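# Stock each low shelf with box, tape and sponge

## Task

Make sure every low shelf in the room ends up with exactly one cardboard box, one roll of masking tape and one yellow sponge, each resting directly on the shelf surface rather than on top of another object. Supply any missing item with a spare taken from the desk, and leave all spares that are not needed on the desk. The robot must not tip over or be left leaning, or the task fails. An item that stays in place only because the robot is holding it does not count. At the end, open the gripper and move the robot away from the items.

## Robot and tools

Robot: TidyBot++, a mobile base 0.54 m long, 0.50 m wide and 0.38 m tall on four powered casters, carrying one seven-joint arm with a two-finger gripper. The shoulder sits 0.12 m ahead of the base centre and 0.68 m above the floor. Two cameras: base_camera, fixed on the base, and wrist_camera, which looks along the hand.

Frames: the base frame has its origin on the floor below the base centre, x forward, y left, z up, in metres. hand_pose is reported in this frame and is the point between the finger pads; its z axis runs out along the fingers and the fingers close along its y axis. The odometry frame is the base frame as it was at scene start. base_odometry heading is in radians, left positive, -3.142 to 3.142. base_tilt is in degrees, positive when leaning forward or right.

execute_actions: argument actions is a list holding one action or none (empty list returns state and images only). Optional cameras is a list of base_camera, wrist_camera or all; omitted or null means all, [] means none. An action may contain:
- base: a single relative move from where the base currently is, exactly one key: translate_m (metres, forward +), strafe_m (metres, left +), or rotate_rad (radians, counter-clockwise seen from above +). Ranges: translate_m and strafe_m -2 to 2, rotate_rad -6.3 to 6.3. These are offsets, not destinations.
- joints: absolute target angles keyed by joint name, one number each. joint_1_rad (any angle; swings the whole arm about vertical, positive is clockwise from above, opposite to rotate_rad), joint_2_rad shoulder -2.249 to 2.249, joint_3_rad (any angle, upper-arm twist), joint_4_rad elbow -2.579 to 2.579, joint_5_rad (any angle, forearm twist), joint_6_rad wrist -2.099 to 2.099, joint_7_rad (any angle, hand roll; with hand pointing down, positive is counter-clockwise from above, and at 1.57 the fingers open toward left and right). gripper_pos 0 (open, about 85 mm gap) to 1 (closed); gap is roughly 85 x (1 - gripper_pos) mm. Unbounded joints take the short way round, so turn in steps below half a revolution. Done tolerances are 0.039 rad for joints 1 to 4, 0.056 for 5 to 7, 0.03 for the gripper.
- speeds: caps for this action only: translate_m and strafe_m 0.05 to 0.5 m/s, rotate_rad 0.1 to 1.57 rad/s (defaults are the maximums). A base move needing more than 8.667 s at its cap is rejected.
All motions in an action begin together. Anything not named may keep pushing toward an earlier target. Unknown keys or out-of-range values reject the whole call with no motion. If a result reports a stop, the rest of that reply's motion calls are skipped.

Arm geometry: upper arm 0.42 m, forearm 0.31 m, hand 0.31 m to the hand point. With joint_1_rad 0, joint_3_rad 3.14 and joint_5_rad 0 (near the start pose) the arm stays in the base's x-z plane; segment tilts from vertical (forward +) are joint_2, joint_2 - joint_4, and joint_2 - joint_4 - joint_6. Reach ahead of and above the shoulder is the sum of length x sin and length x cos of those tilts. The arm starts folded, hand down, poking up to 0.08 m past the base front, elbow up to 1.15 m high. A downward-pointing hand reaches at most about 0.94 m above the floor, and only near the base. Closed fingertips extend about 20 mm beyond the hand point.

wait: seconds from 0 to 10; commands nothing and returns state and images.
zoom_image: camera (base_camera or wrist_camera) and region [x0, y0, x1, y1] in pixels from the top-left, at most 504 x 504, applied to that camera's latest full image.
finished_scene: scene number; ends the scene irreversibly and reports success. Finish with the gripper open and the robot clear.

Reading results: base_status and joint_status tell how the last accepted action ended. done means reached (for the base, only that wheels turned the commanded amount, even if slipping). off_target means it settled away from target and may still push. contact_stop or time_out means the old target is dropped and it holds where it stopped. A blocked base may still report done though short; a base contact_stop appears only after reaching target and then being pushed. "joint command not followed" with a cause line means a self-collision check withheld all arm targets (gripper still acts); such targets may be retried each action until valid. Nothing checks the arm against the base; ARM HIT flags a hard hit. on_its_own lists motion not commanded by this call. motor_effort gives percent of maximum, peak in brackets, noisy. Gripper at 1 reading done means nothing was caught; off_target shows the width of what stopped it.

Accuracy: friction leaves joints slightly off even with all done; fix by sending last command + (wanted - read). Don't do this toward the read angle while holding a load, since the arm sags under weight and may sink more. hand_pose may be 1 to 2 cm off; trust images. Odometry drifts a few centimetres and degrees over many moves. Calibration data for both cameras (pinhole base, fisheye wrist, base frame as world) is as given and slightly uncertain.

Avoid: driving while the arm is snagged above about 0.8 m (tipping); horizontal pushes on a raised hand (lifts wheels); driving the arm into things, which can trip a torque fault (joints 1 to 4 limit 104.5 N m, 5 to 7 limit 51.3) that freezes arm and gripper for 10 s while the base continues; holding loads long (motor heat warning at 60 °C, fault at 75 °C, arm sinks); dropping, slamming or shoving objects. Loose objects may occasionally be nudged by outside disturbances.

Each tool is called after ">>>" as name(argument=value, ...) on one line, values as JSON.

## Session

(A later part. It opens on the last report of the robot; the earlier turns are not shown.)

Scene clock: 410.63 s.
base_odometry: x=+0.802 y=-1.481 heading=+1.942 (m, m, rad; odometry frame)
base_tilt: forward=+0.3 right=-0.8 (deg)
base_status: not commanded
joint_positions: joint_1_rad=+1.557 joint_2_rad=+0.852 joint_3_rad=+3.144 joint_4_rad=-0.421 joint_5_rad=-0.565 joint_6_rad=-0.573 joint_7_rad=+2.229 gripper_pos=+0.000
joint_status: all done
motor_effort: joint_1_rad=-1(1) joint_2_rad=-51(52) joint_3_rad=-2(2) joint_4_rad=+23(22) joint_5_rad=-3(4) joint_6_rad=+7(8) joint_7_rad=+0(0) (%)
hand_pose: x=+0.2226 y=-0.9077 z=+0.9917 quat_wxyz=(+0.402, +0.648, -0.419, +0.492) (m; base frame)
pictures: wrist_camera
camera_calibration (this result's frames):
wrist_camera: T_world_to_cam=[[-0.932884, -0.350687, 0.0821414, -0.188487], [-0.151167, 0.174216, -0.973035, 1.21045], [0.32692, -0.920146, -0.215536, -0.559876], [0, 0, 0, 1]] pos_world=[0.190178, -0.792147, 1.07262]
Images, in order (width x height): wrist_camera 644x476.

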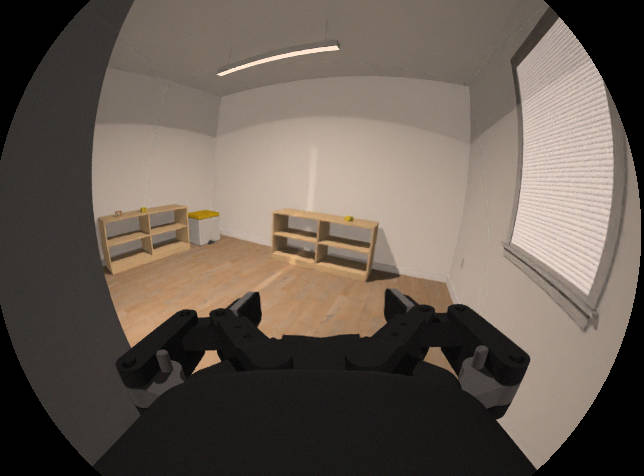

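>>> execute_actions(actions=[{"base": {"strafe_m": 0.33}, "joints": {"joint_2_rad": 0.1, "joint_4_rad": -0.52, "joint_5_rad": 0.03, "joint_6_rad": -1.87, "joint_7_rad": 1.545}}])

Scene clock: 506.53 s.
base_odometry: x=+0.494 y=-1.601 heading=+1.942 (m, m, rad; odometry frame)
base_tilt: forward=+0.3 right=-0.9 (deg)
base_status: done
joint_positions: joint_1_rad=+1.561 joint_2_rad=+0.097 joint_3_rad=+3.144 joint_4_rad=-0.501 joint_5_rad=-0.003 joint_6_rad=-1.855 joint_7_rad=+1.585 gripper_pos=+0.000
joint_status: all done
motor_effort: joint_1_rad=+0(4) joint_2_rad=-17(57) joint_3_rad=+0(3) joint_4_rad=+14(24) joint_5_rad=-1(4) joint_6_rad=+5(7) joint_7_rad=+0(0) (%)
hand_pose: x=+0.1246 y=-0.4155 z=+1.1202 quat_wxyz=(+0.239, +0.674, -0.658, +0.239) (m; base frame)
pictures: base_camera, wrist_camera
camera_calibration (this result's frames):
wrist_camera: T_world_to_cam=[[-0.999288, -0.0239035, -0.0291793, 0.150911], [-0.000729437, 0.785674, -0.61864, 1.07318], [0.0377131, -0.618178, -0.785133, 0.752283], [0, 0, 0, 1]] pos_world=[0.123216, -0.374517, 1.25896]
Images, in order (width x height): base_camera 644x364, wrist_camera 644x476.

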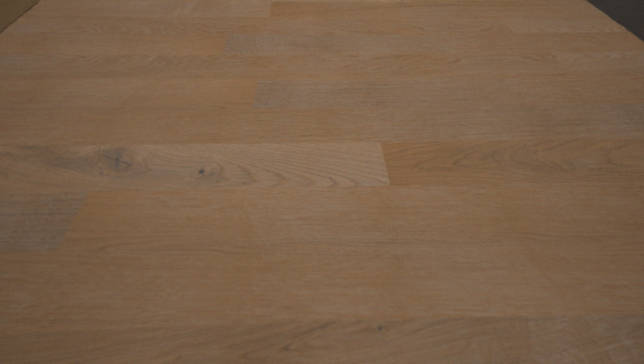

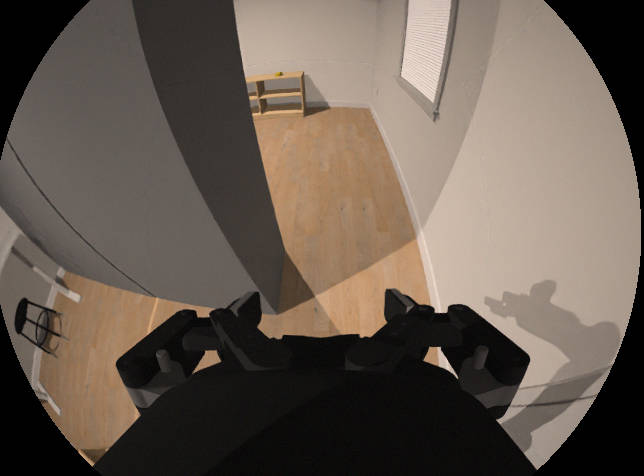

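>>> execute_actions(actions=[{"base": {"translate_m": 2.0}, "joints": {"joint_1_rad": -0.2}}])

Scene clock: 516.83 s.
base_odometry: x=-0.233 y=+0.263 heading=+1.943 (m, m, rad; odometry frame)
base_tilt: forward=+0.3 right=-0.9 (deg)
base_status: done
joint_positions: joint_1_rad=-0.188 joint_2_rad=+0.103 joint_3_rad=+3.144 joint_4_rad=-0.503 joint_5_rad=+0.001 joint_6_rad=-1.855 joint_7_rad=+1.585 gripper_pos=+0.000
joint_status: all done
motor_effort: joint_1_rad=+0(3) joint_2_rad=-17(21) joint_3_rad=+0(1) joint_4_rad=+14(14) joint_5_rad=-1(2) joint_6_rad=+6(5) joint_7_rad=-1(1) (%)
hand_pose: x=+0.5300 y=+0.0782 z=+1.1167 quat_wxyz=(-0.028, +0.938, +0.094, +0.333) (m; base frame)
pictures: base_camera, wrist_camera
camera_calibration (this result's frames):
wrist_camera: T_world_to_cam=[[0.196537, -0.98012, -0.0271773, 0.00650504], [-0.778538, -0.139145, -0.611979, 1.16056], [0.596031, 0.141435, -0.790407, 0.690076], [0, 0, 0, 1]] pos_world=[0.490957, 0.070262, 1.25586]
Images, in order (width x height): base_camera 644x364, wrist_camera 644x476.

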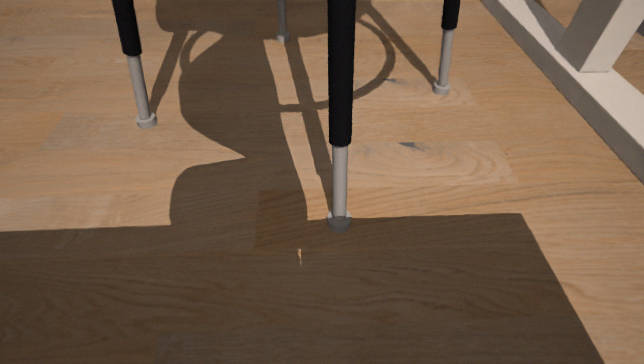

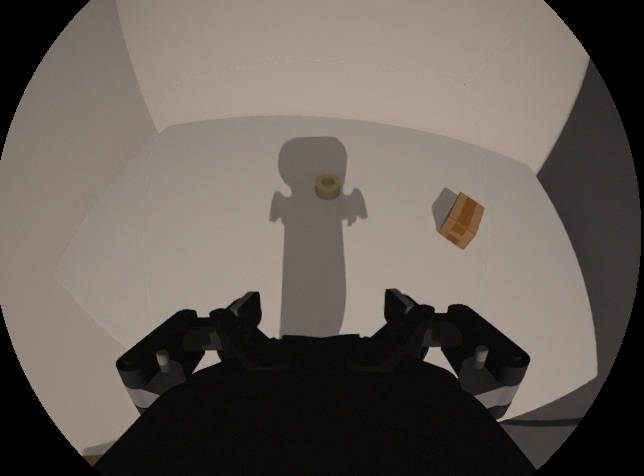

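>>> zoom_image(camera="wrist_camera", region=[410, 170, 510, 270])

>>> zoom_image(camera="wrist_camera", region=[290, 150, 370, 230])

Region (410, 170, 510, 270) of wrist_camera's 644x476 image, scaled by 5.040.

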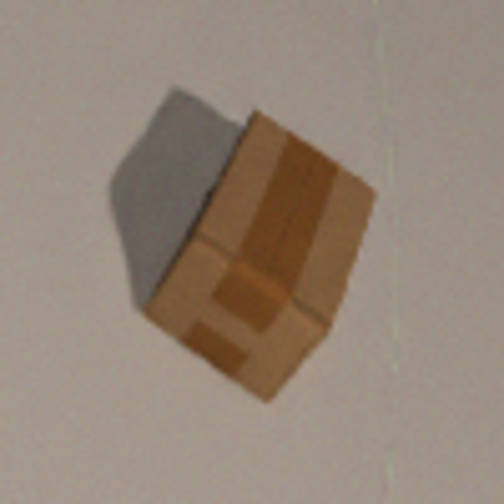

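Region (290, 150, 370, 230) of wrist_camera's 644x476 image, scaled by 6.300.

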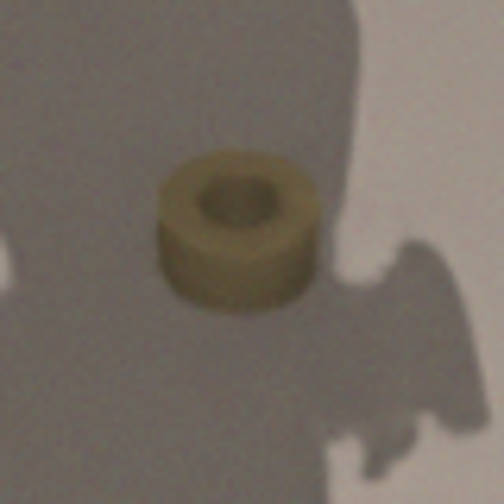

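>>> execute_actions(actions=[{"base": {"translate_m": 0.13}, "joints": {"joint_1_rad": -0.228, "joint_2_rad": 0.072, "joint_4_rad": -1.14, "joint_6_rad": -1.052}}])

Scene clock: 545.20 s.
base_odometry: x=-0.280 y=+0.384 heading=+1.943 (m, m, rad; odometry frame)
base_tilt: forward=+0.4 right=-0.9 (deg)
base_status: done
joint_positions: joint_1_rad=-0.211 joint_2_rad=+0.087 joint_3_rad=+3.144 joint_4_rad=-1.122 joint_5_rad=+0.001 joint_6_rad=-1.073 joint_7_rad=+1.585 gripper_pos=+0.000
joint_status: all done
motor_effort: joint_1_rad=-1(0) joint_2_rad=-23(27) joint_3_rad=-1(0) joint_4_rad=+21(22) joint_5_rad=-2(0) joint_6_rad=+6(5) joint_7_rad=+0(0) (%)
hand_pose: x=+0.6728 y=+0.1185 z=+1.0090 quat_wxyz=(-0.040, +0.903, +0.101, +0.415) (m; base frame)
pictures: base_camera, wrist_camera
camera_calibration (this result's frames):
wrist_camera: T_world_to_cam=[[0.224508, -0.974177, -0.0239894, -0.00780877], [-0.656062, -0.132901, -0.742913, 1.2604], [0.72054, 0.182529, -0.668958, 0.302973], [0, 0, 0, 1]] pos_world=[0.610348, 0.1046, 1.13885]
Images, in order (width x height): base_camera 644x364, wrist_camera 644x476.

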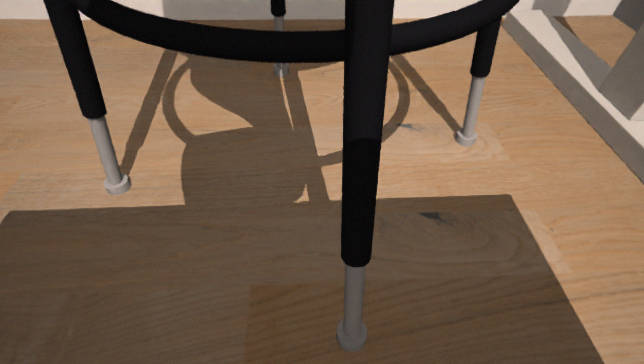

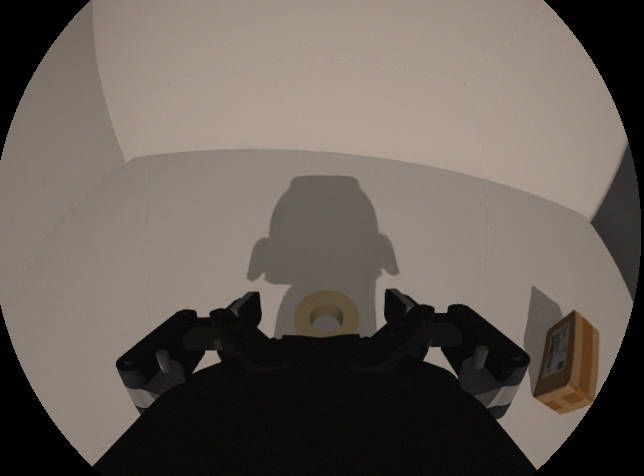

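>>> zoom_image(camera="wrist_camera", region=[250, 270, 400, 360])

Region (250, 270, 400, 360) of wrist_camera's 644x476 image, scaled by 3.360; it fills the top 302 rows of this view, and the rest is white.

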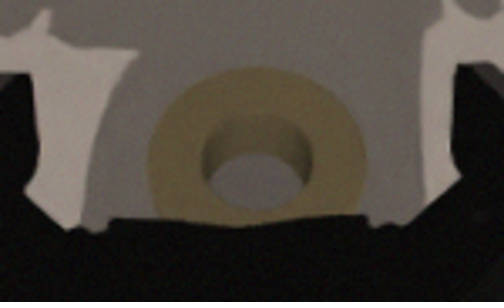

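>>> execute_actions(actions=[{"joints": {"joint_2_rad": 0.113, "joint_4_rad": -1.17}}], cameras=["wrist_camera"])

Scene clock: 563.83 s.
base_odometry: x=-0.280 y=+0.384 heading=+1.943 (m, m, rad; odometry frame)
base_tilt: forward=+0.4 right=-0.9 (deg)
base_status: not commanded
joint_positions: joint_1_rad=-0.211 joint_2_rad=+0.107 joint_3_rad=+3.144 joint_4_rad=-1.152 joint_5_rad=+0.001 joint_6_rad=-1.073 joint_7_rad=+1.585 gripper_pos=+0.000
joint_status: all done
motor_effort: joint_1_rad=-1(2) joint_2_rad=-25(24) joint_3_rad=-1(1) joint_4_rad=+21(23) joint_5_rad=-1(1) joint_6_rad=+6(7) joint_7_rad=+0(1) (%)
hand_pose: x=+0.6759 y=+0.1191 z=+0.9819 quat_wxyz=(-0.038, +0.914, +0.102, +0.392) (m; base frame)
pictures: wrist_camera
camera_calibration (this result's frames):
wrist_camera: T_world_to_cam=[[0.223312, -0.974431, -0.0248, -0.00687128], [-0.691473, -0.140431, -0.708622, 1.23357], [0.687021, 0.175392, -0.705153, 0.341486], [0, 0, 0, 1]] pos_world=[0.619905, 0.106641, 1.11476]
Images, in order (width x height): wrist_camera 644x476.

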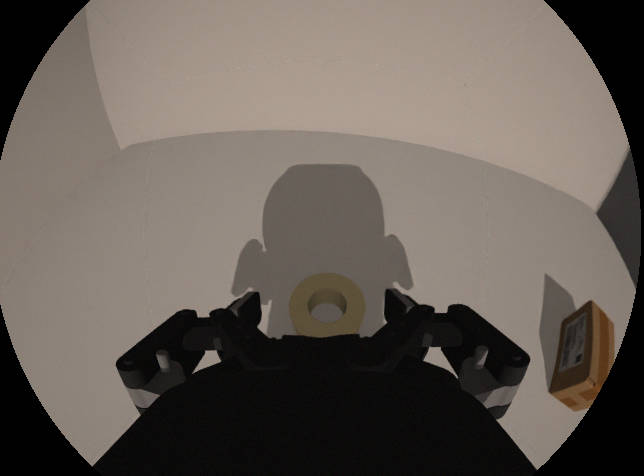

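>>> zoom_image(camera="wrist_camera", region=[250, 260, 400, 350])

Region (250, 260, 400, 350) of wrist_camera's 644x476 image, scaled by 3.360; it fills the top 302 rows of this view, and the rest is white.

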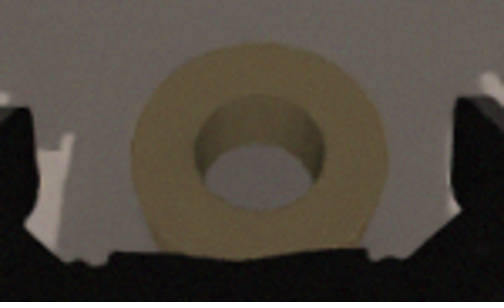

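>>> execute_actions(actions=[{"joints": {"gripper_pos": 1.0}}], cameras=["wrist_camera"])

Scene clock: 569.93 s.
base_odometry: x=-0.280 y=+0.384 heading=+1.943 (m, m, rad; odometry frame)
base_tilt: forward=+0.4 right=-0.9 (deg)
base_status: not commanded
joint_positions: joint_1_rad=-0.211 joint_2_rad=+0.107 joint_3_rad=+3.144 joint_4_rad=-1.152 joint_5_rad=+0.001 joint_6_rad=-1.070 joint_7_rad=+1.585 gripper_pos=+0.494
joint_status: gripper_pos off_target (ended at +0.494, target +1.000)
motor_effort: joint_1_rad=-1(1) joint_2_rad=-24(25) joint_3_rad=+0(1) joint_4_rad=+20(22) joint_5_rad=-1(1) joint_6_rad=+6(6) joint_7_rad=-1(0) (%)
hand_pose: x=+0.6763 y=+0.1193 z=+0.9828 quat_wxyz=(-0.038, +0.913, +0.102, +0.393) (m; base frame)
pictures: wrist_camera
camera_calibration (this result's frames):
wrist_camera: T_world_to_cam=[[0.223445, -0.974402, -0.0247452, -0.0069754], [-0.689158, -0.139979, -0.710962, 1.23518], [0.689299, 0.175914, -0.702795, 0.337869], [0, 0, 0, 1]] pos_world=[0.619899, 0.106667, 1.11544]
Images, in order (width x height): wrist_camera 644x476.

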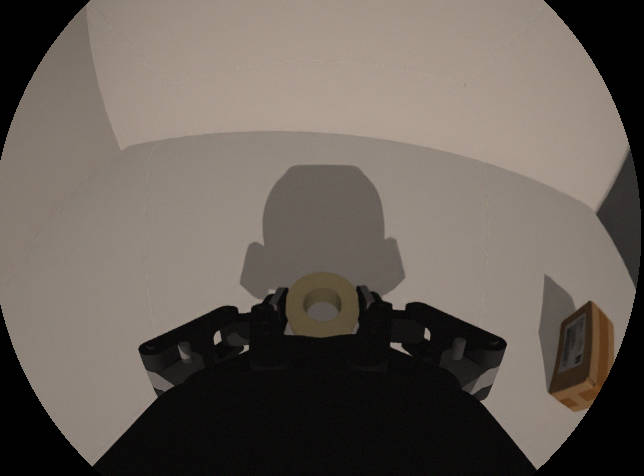

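>>> execute_actions(actions=[{"joints": {"joint_4_rad": -0.758}}], cameras=[])

>>> execute_actions(actions=[{"base": {"strafe_m": 0.17}, "joints": {"joint_1_rad": 0.566, "joint_2_rad": 0.215, "joint_6_rad": -1.3}}])

Scene clock: 586.23 s.
base_odometry: x=-0.280 y=+0.384 heading=+1.943 (m, m, rad; odometry frame)
base_tilt: forward=+0.3 right=-0.9 (deg)
base_status: not commanded
joint_positions: joint_1_rad=-0.211 joint_2_rad=+0.111 joint_3_rad=+3.144 joint_4_rad=-0.776 joint_5_rad=+0.001 joint_6_rad=-1.070 joint_7_rad=+1.585 gripper_pos=+0.494
joint_status: all done
motor_effort: joint_1_rad=-1(1) joint_2_rad=-23(27) joint_3_rad=+0(1) joint_4_rad=+20(23) joint_5_rad=-1(1) joint_6_rad=+9(9) joint_7_rad=-1(1) (%)
hand_pose: x=+0.6849 y=+0.1211 z=+1.1811 quat_wxyz=(-0.054, +0.825, +0.092, +0.555) (m; base frame)
pictures: none
No camera images: the call's "cameras" was empty. Leave "cameras" out to get every camera's image.

Scene clock: 588.30 s.
base_odometry: x=-0.439 y=+0.322 heading=+1.943 (m, m, rad; odometry frame)
base_tilt: forward=+0.3 right=-0.9 (deg)
base_status: done
joint_positions: joint_1_rad=+0.557 joint_2_rad=+0.202 joint_3_rad=+3.138 joint_4_rad=-0.776 joint_5_rad=+0.002 joint_6_rad=-1.279 joint_7_rad=+1.585 gripper_pos=+0.494
joint_status: all done
motor_effort: joint_1_rad=+0(2) joint_2_rad=-27(28) joint_3_rad=+0(2) joint_4_rad=+20(20) joint_5_rad=-1(0) joint_6_rad=+7(9) joint_7_rad=-1(0) (%)
hand_pose: x=+0.6181 y=-0.3074 z=+1.0724 quat_wxyz=(+0.120, +0.871, -0.241, +0.411) (m; base frame)
pictures: base_camera, wrist_camera
camera_calibration (this result's frames):
wrist_camera: T_world_to_cam=[[-0.509803, -0.859952, -0.0241507, 0.0803019], [-0.54971, 0.34722, -0.759775, 1.31494], [0.661755, -0.37406, -0.649738, 0.307152], [0, 0, 0, 1]] pos_world=[0.560515, -0.272626, 1.20057]
Images, in order (width x height): base_camera 644x364, wrist_camera 644x476.

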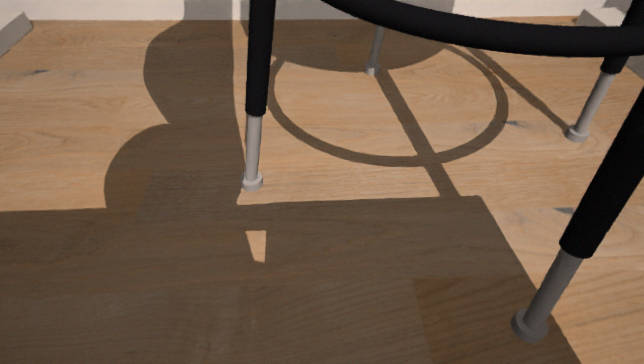

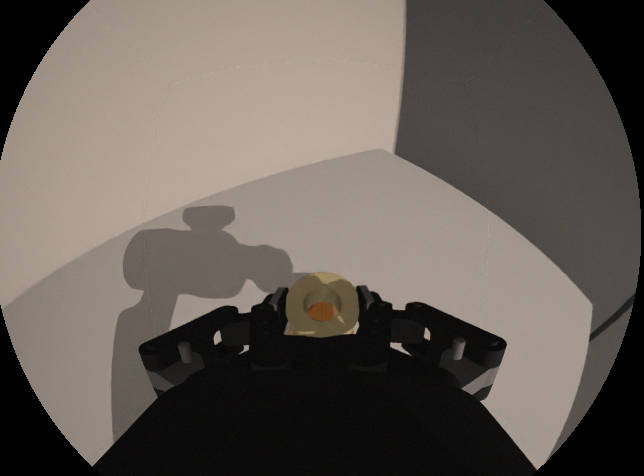

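>>> zoom_image(camera="wrist_camera", region=[260, 255, 390, 350])

Region (260, 255, 390, 350) of wrist_camera's 644x476 image, scaled by 3.877; it fills the top 368 rows of this view, and the rest is white.

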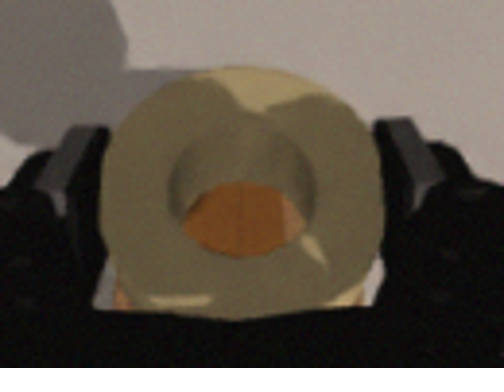

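>>> execute_actions(actions=[{"joints": {"joint_2_rad": 0.282}}], cameras=["wrist_camera"])

Scene clock: 601.43 s.
base_odometry: x=-0.439 y=+0.322 heading=+1.943 (m, m, rad; odometry frame)
base_tilt: forward=+0.4 right=-0.9 (deg)
base_status: not commanded
joint_positions: joint_1_rad=+0.557 joint_2_rad=+0.273 joint_3_rad=+3.138 joint_4_rad=-0.769 joint_5_rad=+0.002 joint_6_rad=-1.278 joint_7_rad=+1.585 gripper_pos=+0.494
joint_status: all done
motor_effort: joint_1_rad=+0(1) joint_2_rad=-31(33) joint_3_rad=+0(0) joint_4_rad=+20(21) joint_5_rad=-1(1) joint_6_rad=+7(7) joint_7_rad=-1(1) (%)
hand_pose: x=+0.6407 y=-0.3214 z=+1.0338 quat_wxyz=(+0.112, +0.884, -0.244, +0.384) (m; base frame)
pictures: wrist_camera
camera_calibration (this result's frames):
wrist_camera: T_world_to_cam=[[-0.511129, -0.859126, -0.0254832, 0.0812855], [-0.589027, 0.371719, -0.717546, 1.29229], [0.625935, -0.351748, -0.696045, 0.339841], [0, 0, 0, 1]] pos_world=[0.590025, -0.290998, 1.1659]
Images, in order (width x height): wrist_camera 644x476.

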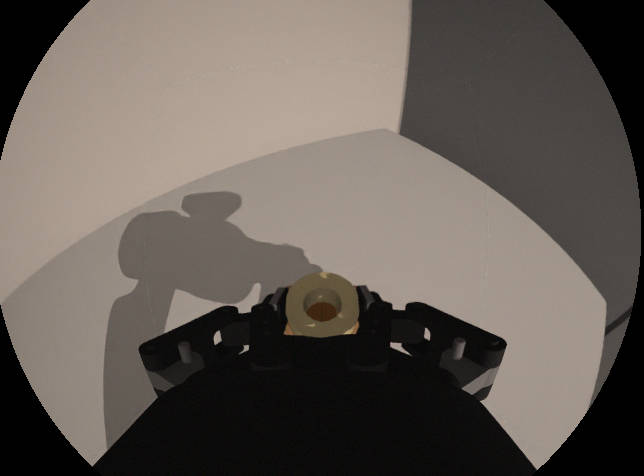

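>>> zoom_image(camera="wrist_camera", region=[260, 255, 390, 350])

Region (260, 255, 390, 350) of wrist_camera's 644x476 image, scaled by 3.877; it fills the top 368 rows of this view, and the rest is white.

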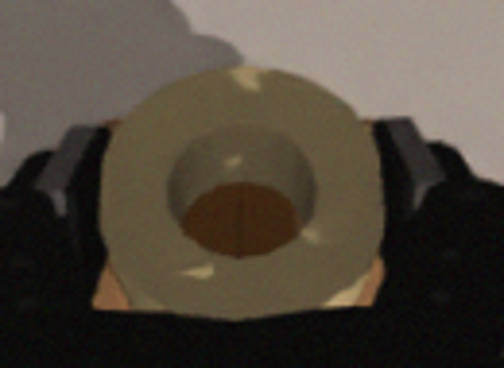

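>>> execute_actions(actions=[{"joints": {"gripper_pos": 0.0}}], cameras=["wrist_camera"])

Scene clock: 612.30 s.
base_odometry: x=-0.439 y=+0.322 heading=+1.943 (m, m, rad; odometry frame)
base_tilt: forward=+0.3 right=-0.9 (deg)
base_status: not commanded
joint_positions: joint_1_rad=+0.557 joint_2_rad=+0.273 joint_3_rad=+3.138 joint_4_rad=-0.769 joint_5_rad=+0.002 joint_6_rad=-1.278 joint_7_rad=+1.585 gripper_pos=+0.000
joint_status: all done
motor_effort: joint_1_rad=-1(0) joint_2_rad=-30(30) joint_3_rad=-1(0) joint_4_rad=+20(20) joint_5_rad=-1(1) joint_6_rad=+6(7) joint_7_rad=-1(1) (%)
hand_pose: x=+0.6407 y=-0.3214 z=+1.0338 quat_wxyz=(+0.112, +0.884, -0.244, +0.384) (m; base frame)
pictures: wrist_camera
camera_calibration (this result's frames):
wrist_camera: T_world_to_cam=[[-0.511129, -0.859126, -0.0254832, 0.0812856], [-0.589027, 0.37172, -0.717545, 1.29229], [0.625935, -0.351748, -0.696045, 0.339842], [0, 0, 0, 1]] pos_world=[0.590025, -0.290998, 1.1659]
Images, in order (width x height): wrist_camera 644x476.

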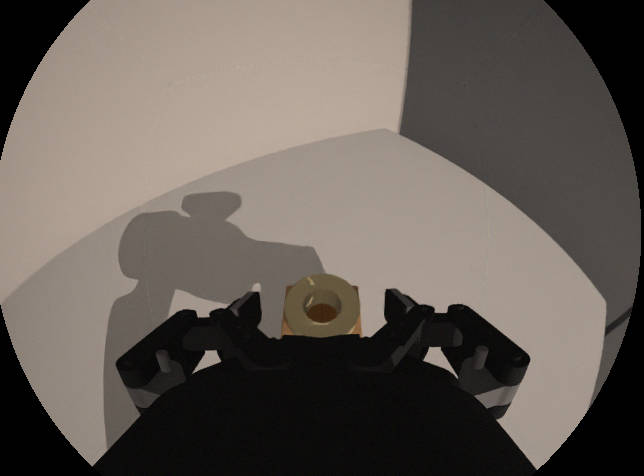

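The tape is resting on the box. Next the open fingers go down around the box.

>>> execute_actions(actions=[{"joints": {"joint_2_rad": 0.297, "joint_6_rad": -1.46}}], cameras=["wrist_camera"])

Scene clock: 614.50 s.
base_odometry: x=-0.439 y=+0.322 heading=+1.943 (m, m, rad; odometry frame)
base_tilt: forward=+0.4 right=-0.9 (deg)
base_status: not commanded
joint_positions: joint_1_rad=+0.557 joint_2_rad=+0.285 joint_3_rad=+3.138 joint_4_rad=-0.769 joint_5_rad=+0.002 joint_6_rad=-1.454 joint_7_rad=+1.585 gripper_pos=+0.000
joint_status: all done
motor_effort: joint_1_rad=+0(1) joint_2_rad=-29(29) joint_3_rad=+0(1) joint_4_rad=+19(20) joint_5_rad=-1(1) joint_6_rad=+5(7) joint_7_rad=-1(0) (%)
hand_pose: x=+0.6092 y=-0.3020 z=+0.9903 quat_wxyz=(+0.088, +0.916, -0.253, +0.299) (m; base frame)
pictures: wrist_camera
camera_calibration (this result's frames):
wrist_camera: T_world_to_cam=[[-0.515494, -0.856427, -0.0282707, 0.0870236], [-0.692628, 0.435872, -0.574702, 1.17641], [0.504513, -0.276674, -0.817874, 0.55342], [0, 0, 0, 1]] pos_world=[0.580468, -0.285118, 1.13117]
Images, in order (width x height): wrist_camera 644x476.

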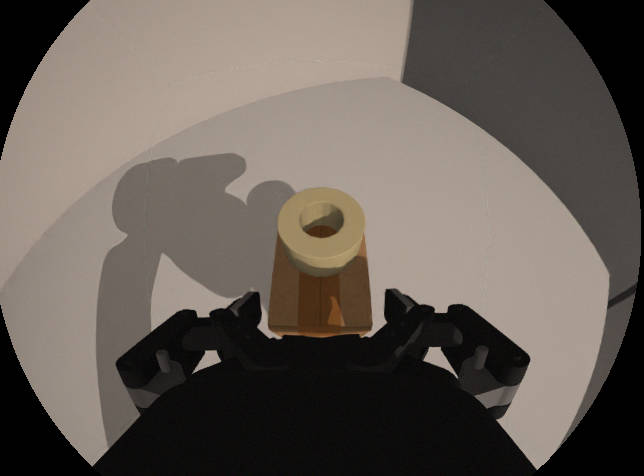

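>>> execute_actions(actions=[{"joints": {"gripper_pos": 1.0}}], cameras=["wrist_camera"])

Scene clock: 618.97 s.
base_odometry: x=-0.439 y=+0.322 heading=+1.943 (m, m, rad; odometry frame)
base_tilt: forward=+0.3 right=-0.9 (deg)
base_status: not commanded
joint_positions: joint_1_rad=+0.557 joint_2_rad=+0.285 joint_3_rad=+3.138 joint_4_rad=-0.768 joint_5_rad=+0.002 joint_6_rad=-1.454 joint_7_rad=+1.585 gripper_pos=+0.350
joint_status: gripper_pos off_target (ended at +0.350, target +1.000)
motor_effort: joint_1_rad=-1(0) joint_2_rad=-28(30) joint_3_rad=+1(1) joint_4_rad=+19(20) joint_5_rad=+0(1) joint_6_rad=+5(6) joint_7_rad=+0(0) (%)
hand_pose: x=+0.6093 y=-0.3021 z=+0.9909 quat_wxyz=(+0.088, +0.916, -0.253, +0.300) (m; base frame)
pictures: wrist_camera
camera_calibration (this result's frames):
wrist_camera: T_world_to_cam=[[-0.515471, -0.856441, -0.0282616, 0.0870111], [-0.691977, 0.435484, -0.575779, 1.17739], [0.505428, -0.277241, -0.817117, 0.552366], [0, 0, 0, 1]] pos_world=[0.580401, -0.285078, 1.13173]
Images, in order (width x height): wrist_camera 644x476.

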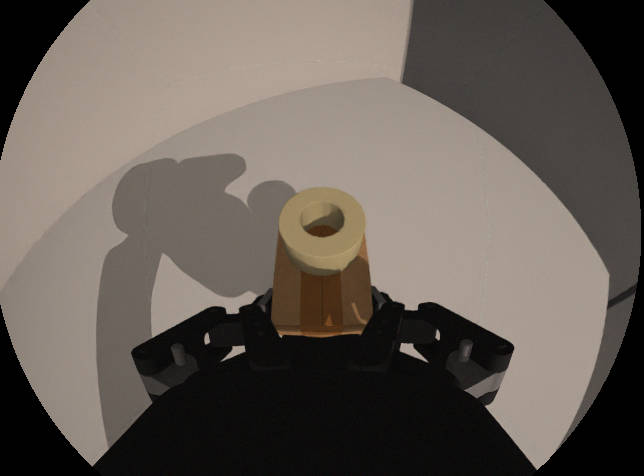

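>>> execute_actions(actions=[{"base": {"translate_m": -0.18}, "joints": {"joint_2_rad": 0.175}}], cameras=["wrist_camera"])

Scene clock: 637.13 s.
base_odometry: x=-0.374 y=+0.154 heading=+1.943 (m, m, rad; odometry frame)
base_tilt: forward=+0.3 right=-0.8 (deg)
base_status: done
joint_positions: joint_1_rad=+0.560 joint_2_rad=+0.172 joint_3_rad=+3.138 joint_4_rad=-0.767 joint_5_rad=+0.002 joint_6_rad=-1.454 joint_7_rad=+1.585 gripper_pos=+0.350
joint_status: all done
motor_effort: joint_1_rad=+0(1) joint_2_rad=-24(37) joint_3_rad=-1(1) joint_4_rad=+20(22) joint_5_rad=-1(0) joint_6_rad=+7(7) joint_7_rad=+0(0) (%)
hand_pose: x=+0.5757 y=-0.2833 z=+1.0539 quat_wxyz=(+0.103, +0.897, -0.250, +0.351) (m; base frame)
pictures: wrist_camera
camera_calibration (this result's frames):
wrist_camera: T_world_to_cam=[[-0.515712, -0.856355, -0.0264035, 0.0857733], [-0.631007, 0.400488, -0.664409, 1.23063], [0.579544, -0.325983, -0.746903, 0.495579], [0, 0, 0, 1]] pos_world=[0.53356, -0.257851, 1.19006]
Images, in order (width x height): wrist_camera 644x476.

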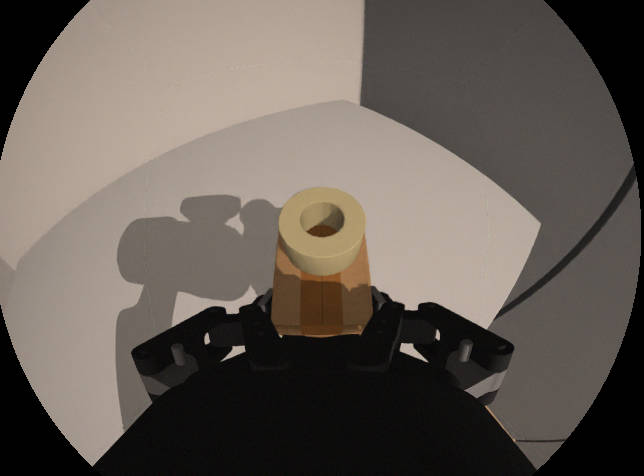

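The tape stayed in place on the box. Backing up to the passage while turning the arm toward it.

>>> execute_actions(actions=[{"base": {"translate_m": -2.0}, "joints": {"joint_1_rad": 1.45}}])

Scene clock: 643.57 s.
base_odometry: x=+0.353 y=-1.709 heading=+1.943 (m, m, rad; odometry frame)
base_tilt: forward=+0.3 right=-0.8 (deg)
base_status: done
joint_positions: joint_1_rad=+1.445 joint_2_rad=+0.182 joint_3_rad=+3.138 joint_4_rad=-0.767 joint_5_rad=+0.002 joint_6_rad=-1.454 joint_7_rad=+1.585 gripper_pos=+0.350
joint_status: all done
motor_effort: joint_1_rad=+0(1) joint_2_rad=-26(29) joint_3_rad=-1(2) joint_4_rad=+20(21) joint_5_rad=-1(0) joint_6_rad=+7(7) joint_7_rad=+0(1) (%)
hand_pose: x=+0.1894 y=-0.5366 z=+1.0484 quat_wxyz=(+0.241, +0.705, -0.611, +0.269) (m; base frame)
pictures: base_camera, wrist_camera
camera_calibration (this result's frames):
wrist_camera: T_world_to_cam=[[-0.98942, -0.142737, -0.0259707, 0.141619], [-0.0907768, 0.748718, -0.656643, 1.16105], [0.113172, -0.647338, -0.753754, 0.555757], [0, 0, 0, 1]] pos_world=[0.182621, -0.489321, 1.18498]
Images, in order (width x height): base_camera 644x364, wrist_camera 644x476.

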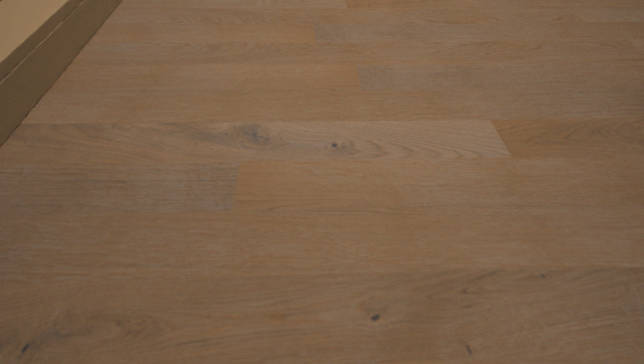

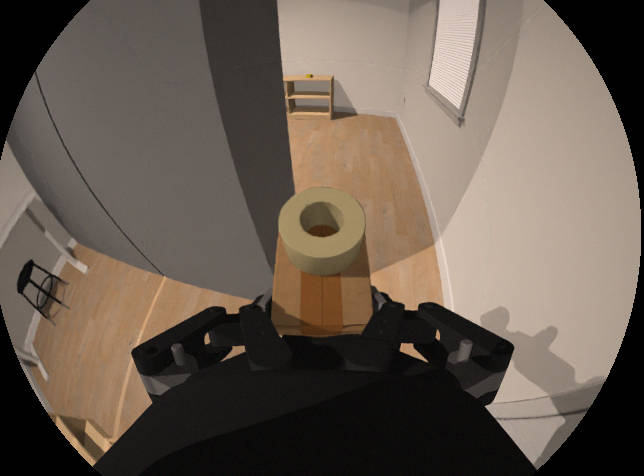

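>>> execute_actions(actions=[{"base": {"strafe_m": -2.0}, "joints": {"joint_4_rad": -1.36, "joint_6_rad": -0.87}}])

Scene clock: 650.70 s.
base_odometry: x=+2.217 y=-0.985 heading=+1.942 (m, m, rad; odometry frame)
base_tilt: forward=+0.3 right=-0.8 (deg)
base_status: done
joint_positions: joint_1_rad=+1.445 joint_2_rad=+0.184 joint_3_rad=+3.138 joint_4_rad=-1.351 joint_5_rad=+0.002 joint_6_rad=-0.894 joint_7_rad=+1.585 gripper_pos=+0.350
joint_status: all done
motor_effort: joint_1_rad=-1(1) joint_2_rad=-30(33) joint_3_rad=+0(1) joint_4_rad=+23(24) joint_5_rad=-1(1) joint_6_rad=+7(7) joint_7_rad=+0(0) (%)
hand_pose: x=+0.1965 y=-0.5894 z=+0.8710 quat_wxyz=(+0.232, +0.709, -0.613, +0.260) (m; base frame)
pictures: base_camera, wrist_camera
camera_calibration (this result's frames):
wrist_camera: T_world_to_cam=[[-0.989336, -0.143334, -0.0258934, 0.136142], [-0.0942201, 0.765354, -0.636676, 1.07783], [0.111075, -0.627447, -0.770697, 0.414044], [0, 0, 0, 1]] pos_world=[0.190253, -0.545619, 1.00886]
Images, in order (width x height): base_camera 644x364, wrist_camera 644x476.

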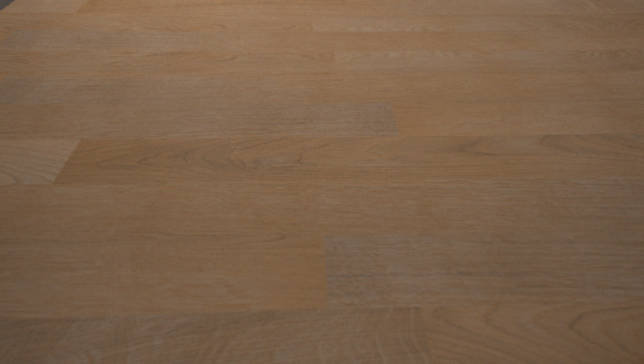

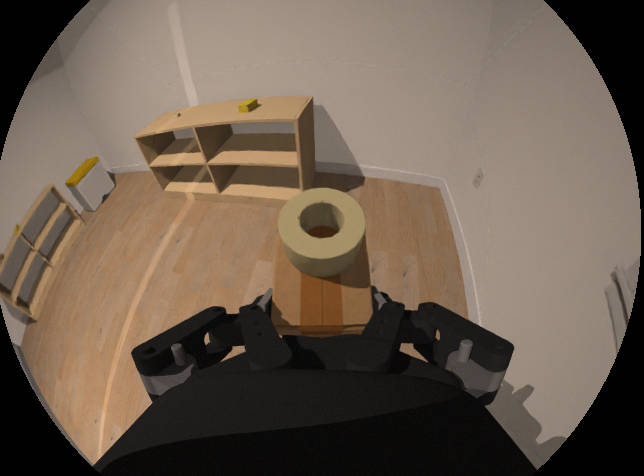

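>>> zoom_image(camera="wrist_camera", region=[125, 80, 335, 210])

Region (125, 80, 335, 210) of wrist_camera's 644x476 image, scaled by 2.400; it fills the top 312 rows of this view, and the rest is white.

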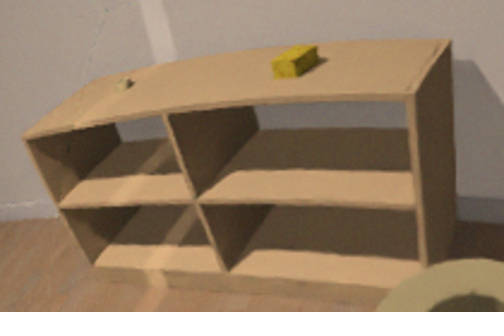

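>>> execute_actions(actions=[{"base": {"strafe_m": -1.06}, "joints": {"joint_1_rad": 0.917, "joint_2_rad": 0.525, "joint_6_rad": -0.512}}])

Scene clock: 665.93 s.
base_odometry: x=+3.205 y=-0.601 heading=+1.942 (m, m, rad; odometry frame)
base_tilt: forward=+0.4 right=-0.8 (deg)
base_status: done
joint_positions: joint_1_rad=+0.920 joint_2_rad=+0.538 joint_3_rad=+3.134 joint_4_rad=-1.353 joint_5_rad=+0.002 joint_6_rad=-0.538 joint_7_rad=+1.585 gripper_pos=+0.350
joint_status: all done
motor_effort: joint_1_rad=-1(3) joint_2_rad=-42(45) joint_3_rad=+0(2) joint_4_rad=+22(24) joint_5_rad=-1(1) joint_6_rad=+7(8) joint_7_rad=+0(0) (%)
hand_pose: x=+0.5581 y=-0.5675 z=+0.7091 quat_wxyz=(+0.155, +0.844, -0.407, +0.313) (m; base frame)
pictures: base_camera, wrist_camera
camera_calibration (this result's frames):
wrist_camera: T_world_to_cam=[[-0.782006, -0.622597, -0.0289773, 0.107327], [-0.465223, 0.614013, -0.637617, 1.11387], [0.414771, -0.485139, -0.769808, 0.173387], [0, 0, 0, 1]] pos_world=[0.530214, -0.532995, 0.84681]
Images, in order (width x height): base_camera 644x364, wrist_camera 644x476.

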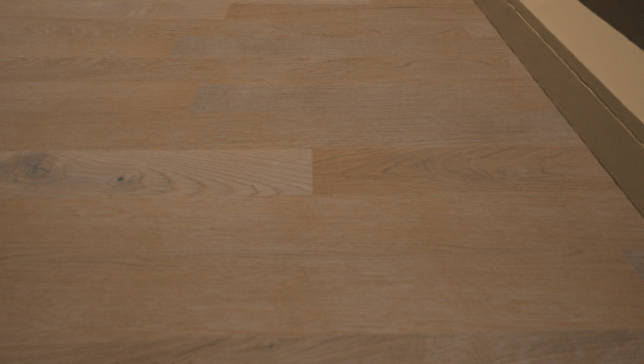

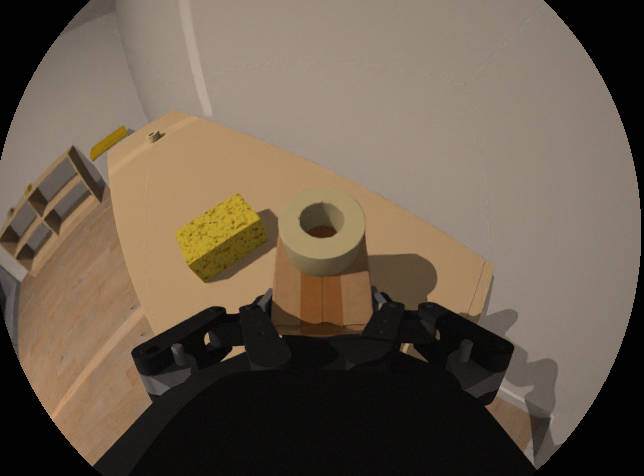

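>>> execute_actions(actions=[{"joints": {"joint_2_rad": 0.615}}], cameras=["wrist_camera"])

Scene clock: 676.43 s.
base_odometry: x=+3.205 y=-0.601 heading=+1.942 (m, m, rad; odometry frame)
base_tilt: forward=+0.3 right=-0.8 (deg)
base_status: not commanded
joint_positions: joint_1_rad=+0.920 joint_2_rad=+0.617 joint_3_rad=+3.134 joint_4_rad=-1.353 joint_5_rad=+0.002 joint_6_rad=-0.533 joint_7_rad=+1.585 gripper_pos=+0.350
joint_status: all done
motor_effort: joint_1_rad=-2(2) joint_2_rad=-42(45) joint_3_rad=-1(2) joint_4_rad=+20(23) joint_5_rad=-1(1) joint_6_rad=+6(7) joint_7_rad=-1(1) (%)
hand_pose: x=+0.5586 y=-0.5681 z=+0.6530 quat_wxyz=(+0.139, +0.855, -0.413, +0.281) (m; base frame)
pictures: wrist_camera
camera_calibration (this result's frames):
wrist_camera: T_world_to_cam=[[-0.783363, -0.620814, -0.0305162, 0.108468], [-0.49286, 0.650322, -0.578075, 1.07589], [0.378723, -0.437803, -0.815413, 0.206527], [0, 0, 0, 1]] pos_world=[0.537017, -0.541919, 0.793661]
Images, in order (width x height): wrist_camera 644x476.

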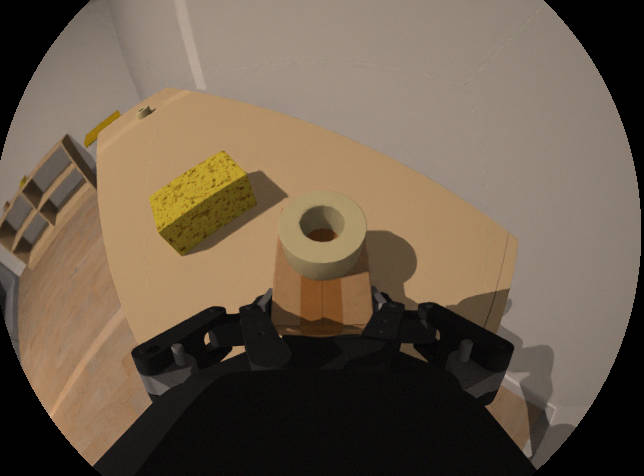

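>>> execute_actions(actions=[{"joints": {"gripper_pos": 0.0}}], cameras=["wrist_camera"])

Scene clock: 678.80 s.
base_odometry: x=+3.205 y=-0.601 heading=+1.942 (m, m, rad; odometry frame)
base_tilt: forward=+0.3 right=-0.8 (deg)
base_status: not commanded
joint_positions: joint_1_rad=+0.920 joint_2_rad=+0.617 joint_3_rad=+3.134 joint_4_rad=-1.353 joint_5_rad=+0.002 joint_6_rad=-0.533 joint_7_rad=+1.585 gripper_pos=+0.000
joint_status: all done
motor_effort: joint_1_rad=-1(1) joint_2_rad=-42(43) joint_3_rad=-1(1) joint_4_rad=+19(21) joint_5_rad=-2(2) joint_6_rad=+5(6) joint_7_rad=-1(0) (%)
hand_pose: x=+0.5586 y=-0.5681 z=+0.6530 quat_wxyz=(+0.139, +0.855, -0.413, +0.281) (m; base frame)
pictures: wrist_camera
camera_calibration (this result's frames):
wrist_camera: T_world_to_cam=[[-0.783363, -0.620815, -0.030516, 0.108467], [-0.492854, 0.650315, -0.578088, 1.0759], [0.37873, -0.437813, -0.815404, 0.206511], [0, 0, 0, 1]] pos_world=[0.537018, -0.54192, 0.793663]
Images, in order (width x height): wrist_camera 644x476.

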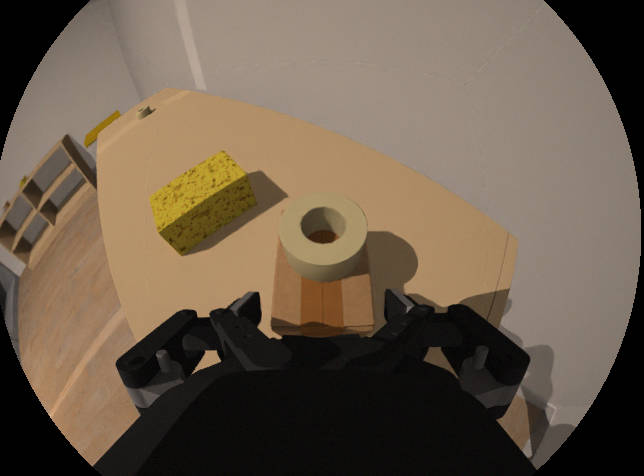

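>>> execute_actions(actions=[])

Scene clock: 689.80 s.
base_odometry: x=+3.205 y=-0.601 heading=+1.942 (m, m, rad; odometry frame)
base_tilt: forward=+0.4 right=-0.8 (deg)
base_status: not commanded
joint_positions: joint_1_rad=+0.920 joint_2_rad=+0.617 joint_3_rad=+3.134 joint_4_rad=-1.353 joint_5_rad=+0.002 joint_6_rad=-0.533 joint_7_rad=+1.585 gripper_pos=+0.000
joint_status: all done
motor_effort: joint_1_rad=+0(1) joint_2_rad=-41(43) joint_3_rad=-1(1) joint_4_rad=+20(21) joint_5_rad=-1(2) joint_6_rad=+5(6) joint_7_rad=+0(0) (%)
hand_pose: x=+0.5586 y=-0.5681 z=+0.6530 quat_wxyz=(+0.139, +0.855, -0.413, +0.281) (m; base frame)
pictures: base_camera, wrist_camera
camera_calibration (this result's frames):
wrist_camera: T_world_to_cam=[[-0.783363, -0.620815, -0.0305159, 0.108467], [-0.492854, 0.650315, -0.578088, 1.0759], [0.37873, -0.437813, -0.815404, 0.206511], [0, 0, 0, 1]] pos_world=[0.537018, -0.54192, 0.793663]
Images, in order (width x height): base_camera 644x364, wrist_camera 644x476.

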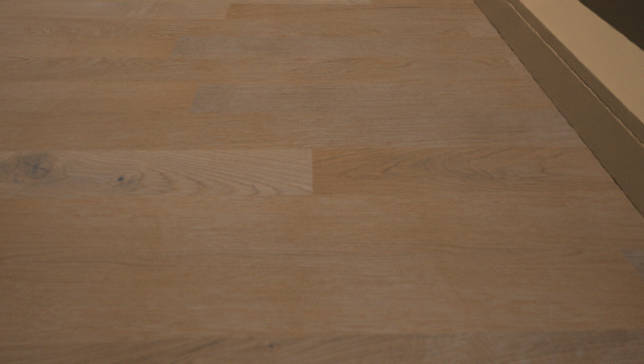

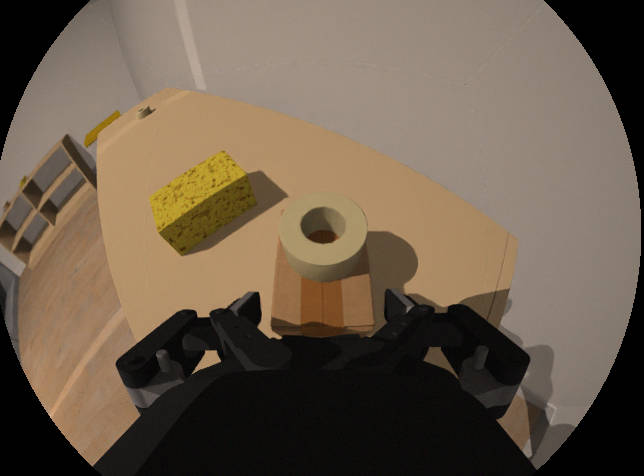

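>>> execute_actions(actions=[{"joints": {"joint_2_rad": 0.589, "joint_6_rad": -0.356}}], cameras=["wrist_camera"])

Scene clock: 702.13 s.
base_odometry: x=+3.205 y=-0.601 heading=+1.942 (m, m, rad; odometry frame)
base_tilt: forward=+0.3 right=-0.8 (deg)
base_status: not commanded
joint_positions: joint_1_rad=+0.920 joint_2_rad=+0.596 joint_3_rad=+3.134 joint_4_rad=-1.354 joint_5_rad=+0.002 joint_6_rad=-0.364 joint_7_rad=+1.585 gripper_pos=+0.000
joint_status: all done
motor_effort: joint_1_rad=-1(1) joint_2_rad=-42(46) joint_3_rad=+0(0) joint_4_rad=+21(22) joint_5_rad=-1(1) joint_6_rad=+6(6) joint_7_rad=+0(0) (%)
hand_pose: x=+0.5824 y=-0.5990 z=+0.7033 quat_wxyz=(+0.179, +0.825, -0.398, +0.360) (m; base frame)
pictures: wrist_camera
camera_calibration (this result's frames):
wrist_camera: T_world_to_cam=[[-0.780186, -0.624939, -0.0275761, 0.103076], [-0.417181, 0.552652, -0.721481, 1.1351], [0.466122, -0.551385, -0.691885, 0.0191834], [0, 0, 0, 1]] pos_world=[0.545019, -0.552323, 0.835069]
Images, in order (width x height): wrist_camera 644x476.

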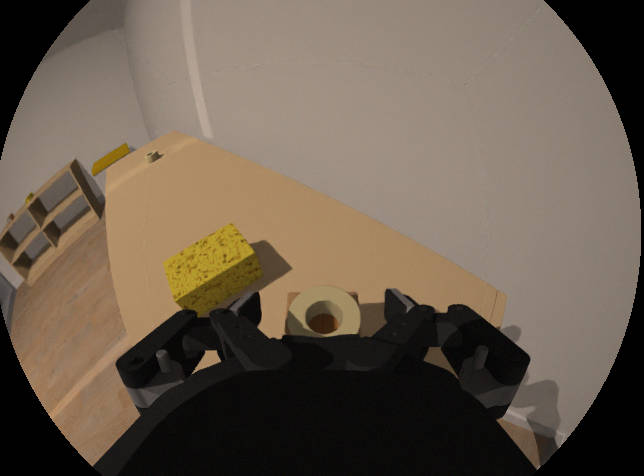

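>>> zoom_image(camera="wrist_camera", region=[200, 240, 450, 380])

Region (200, 240, 450, 380) of wrist_camera's 644x476 image, scaled by 2.016; it fills the top 282 rows of this view, and the rest is white.

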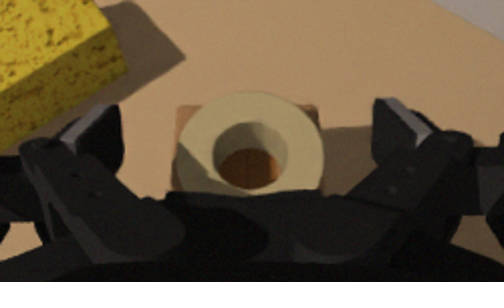

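>>> execute_actions(actions=[{"joints": {"joint_2_rad": 0.611}}], cameras=["wrist_camera"])

Scene clock: 716.60 s.
base_odometry: x=+3.205 y=-0.601 heading=+1.942 (m, m, rad; odometry frame)
base_tilt: forward=+0.3 right=-0.8 (deg)
base_status: not commanded
joint_positions: joint_1_rad=+0.920 joint_2_rad=+0.603 joint_3_rad=+3.134 joint_4_rad=-1.354 joint_5_rad=+0.002 joint_6_rad=-0.364 joint_7_rad=+1.585 gripper_pos=+0.000
joint_status: all done
motor_effort: joint_1_rad=-1(1) joint_2_rad=-42(43) joint_3_rad=+0(1) joint_4_rad=+21(21) joint_5_rad=-1(2) joint_6_rad=+6(7) joint_7_rad=-1(0) (%)
hand_pose: x=+0.5825 y=-0.5991 z=+0.6982 quat_wxyz=(+0.178, +0.826, -0.399, +0.357) (m; base frame)
pictures: wrist_camera
camera_calibration (this result's frames):
wrist_camera: T_world_to_cam=[[-0.7803, -0.62479, -0.0277394, 0.103201], [-0.420137, 0.556531, -0.716769, 1.13224], [0.463268, -0.54764, -0.696759, 0.0228462], [0, 0, 0, 1]] pos_world=[0.545639, -0.553136, 0.830335]
Images, in order (width x height): wrist_camera 644x476.

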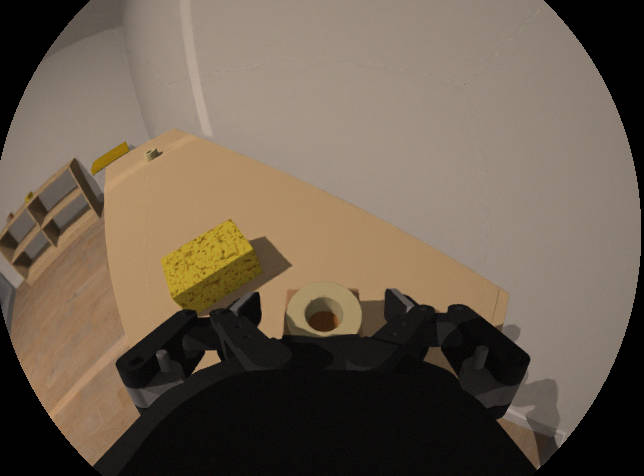

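>>> zoom_image(camera="wrist_camera", region=[200, 240, 450, 380])

Region (200, 240, 450, 380) of wrist_camera's 644x476 image, scaled by 2.016; it fills the top 282 rows of this view, and the rest is white.

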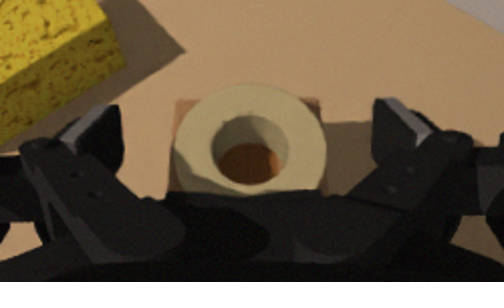

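>>> execute_actions(actions=[{"joints": {"gripper_pos": 1.0}}], cameras=["wrist_camera"])

Scene clock: 721.60 s.
base_odometry: x=+3.205 y=-0.601 heading=+1.942 (m, m, rad; odometry frame)
base_tilt: forward=+0.4 right=-0.8 (deg)
base_status: not commanded
joint_positions: joint_1_rad=+0.920 joint_2_rad=+0.602 joint_3_rad=+3.134 joint_4_rad=-1.354 joint_5_rad=+0.002 joint_6_rad=-0.364 joint_7_rad=+1.585 gripper_pos=+0.502
joint_status: gripper_pos off_target (ended at +0.502, target +1.000)
motor_effort: joint_1_rad=-1(1) joint_2_rad=-40(43) joint_3_rad=-1(1) joint_4_rad=+19(21) joint_5_rad=-1(1) joint_6_rad=+5(6) joint_7_rad=+0(1) (%)
hand_pose: x=+0.5826 y=-0.5992 z=+0.6989 quat_wxyz=(+0.178, +0.826, -0.398, +0.358) (m; base frame)
pictures: wrist_camera
camera_calibration (this result's frames):
wrist_camera: T_world_to_cam=[[-0.780278, -0.624819, -0.0277101, 0.103171], [-0.419552, 0.555768, -0.717703, 1.13272], [0.463835, -0.548382, -0.695798, 0.0219025], [0, 0, 0, 1]] pos_world=[0.545577, -0.553055, 0.831055]
Images, in order (width x height): wrist_camera 644x476.

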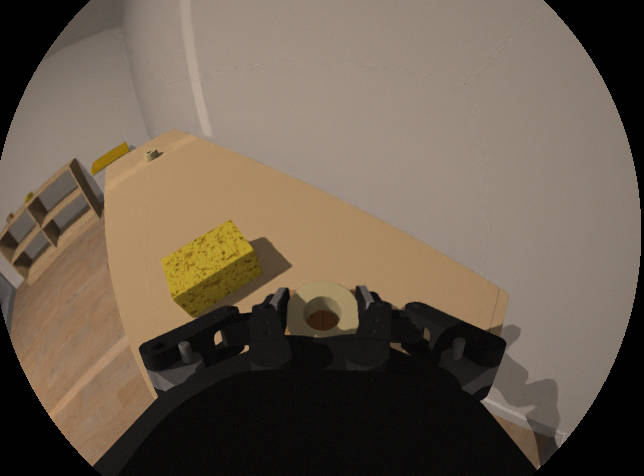

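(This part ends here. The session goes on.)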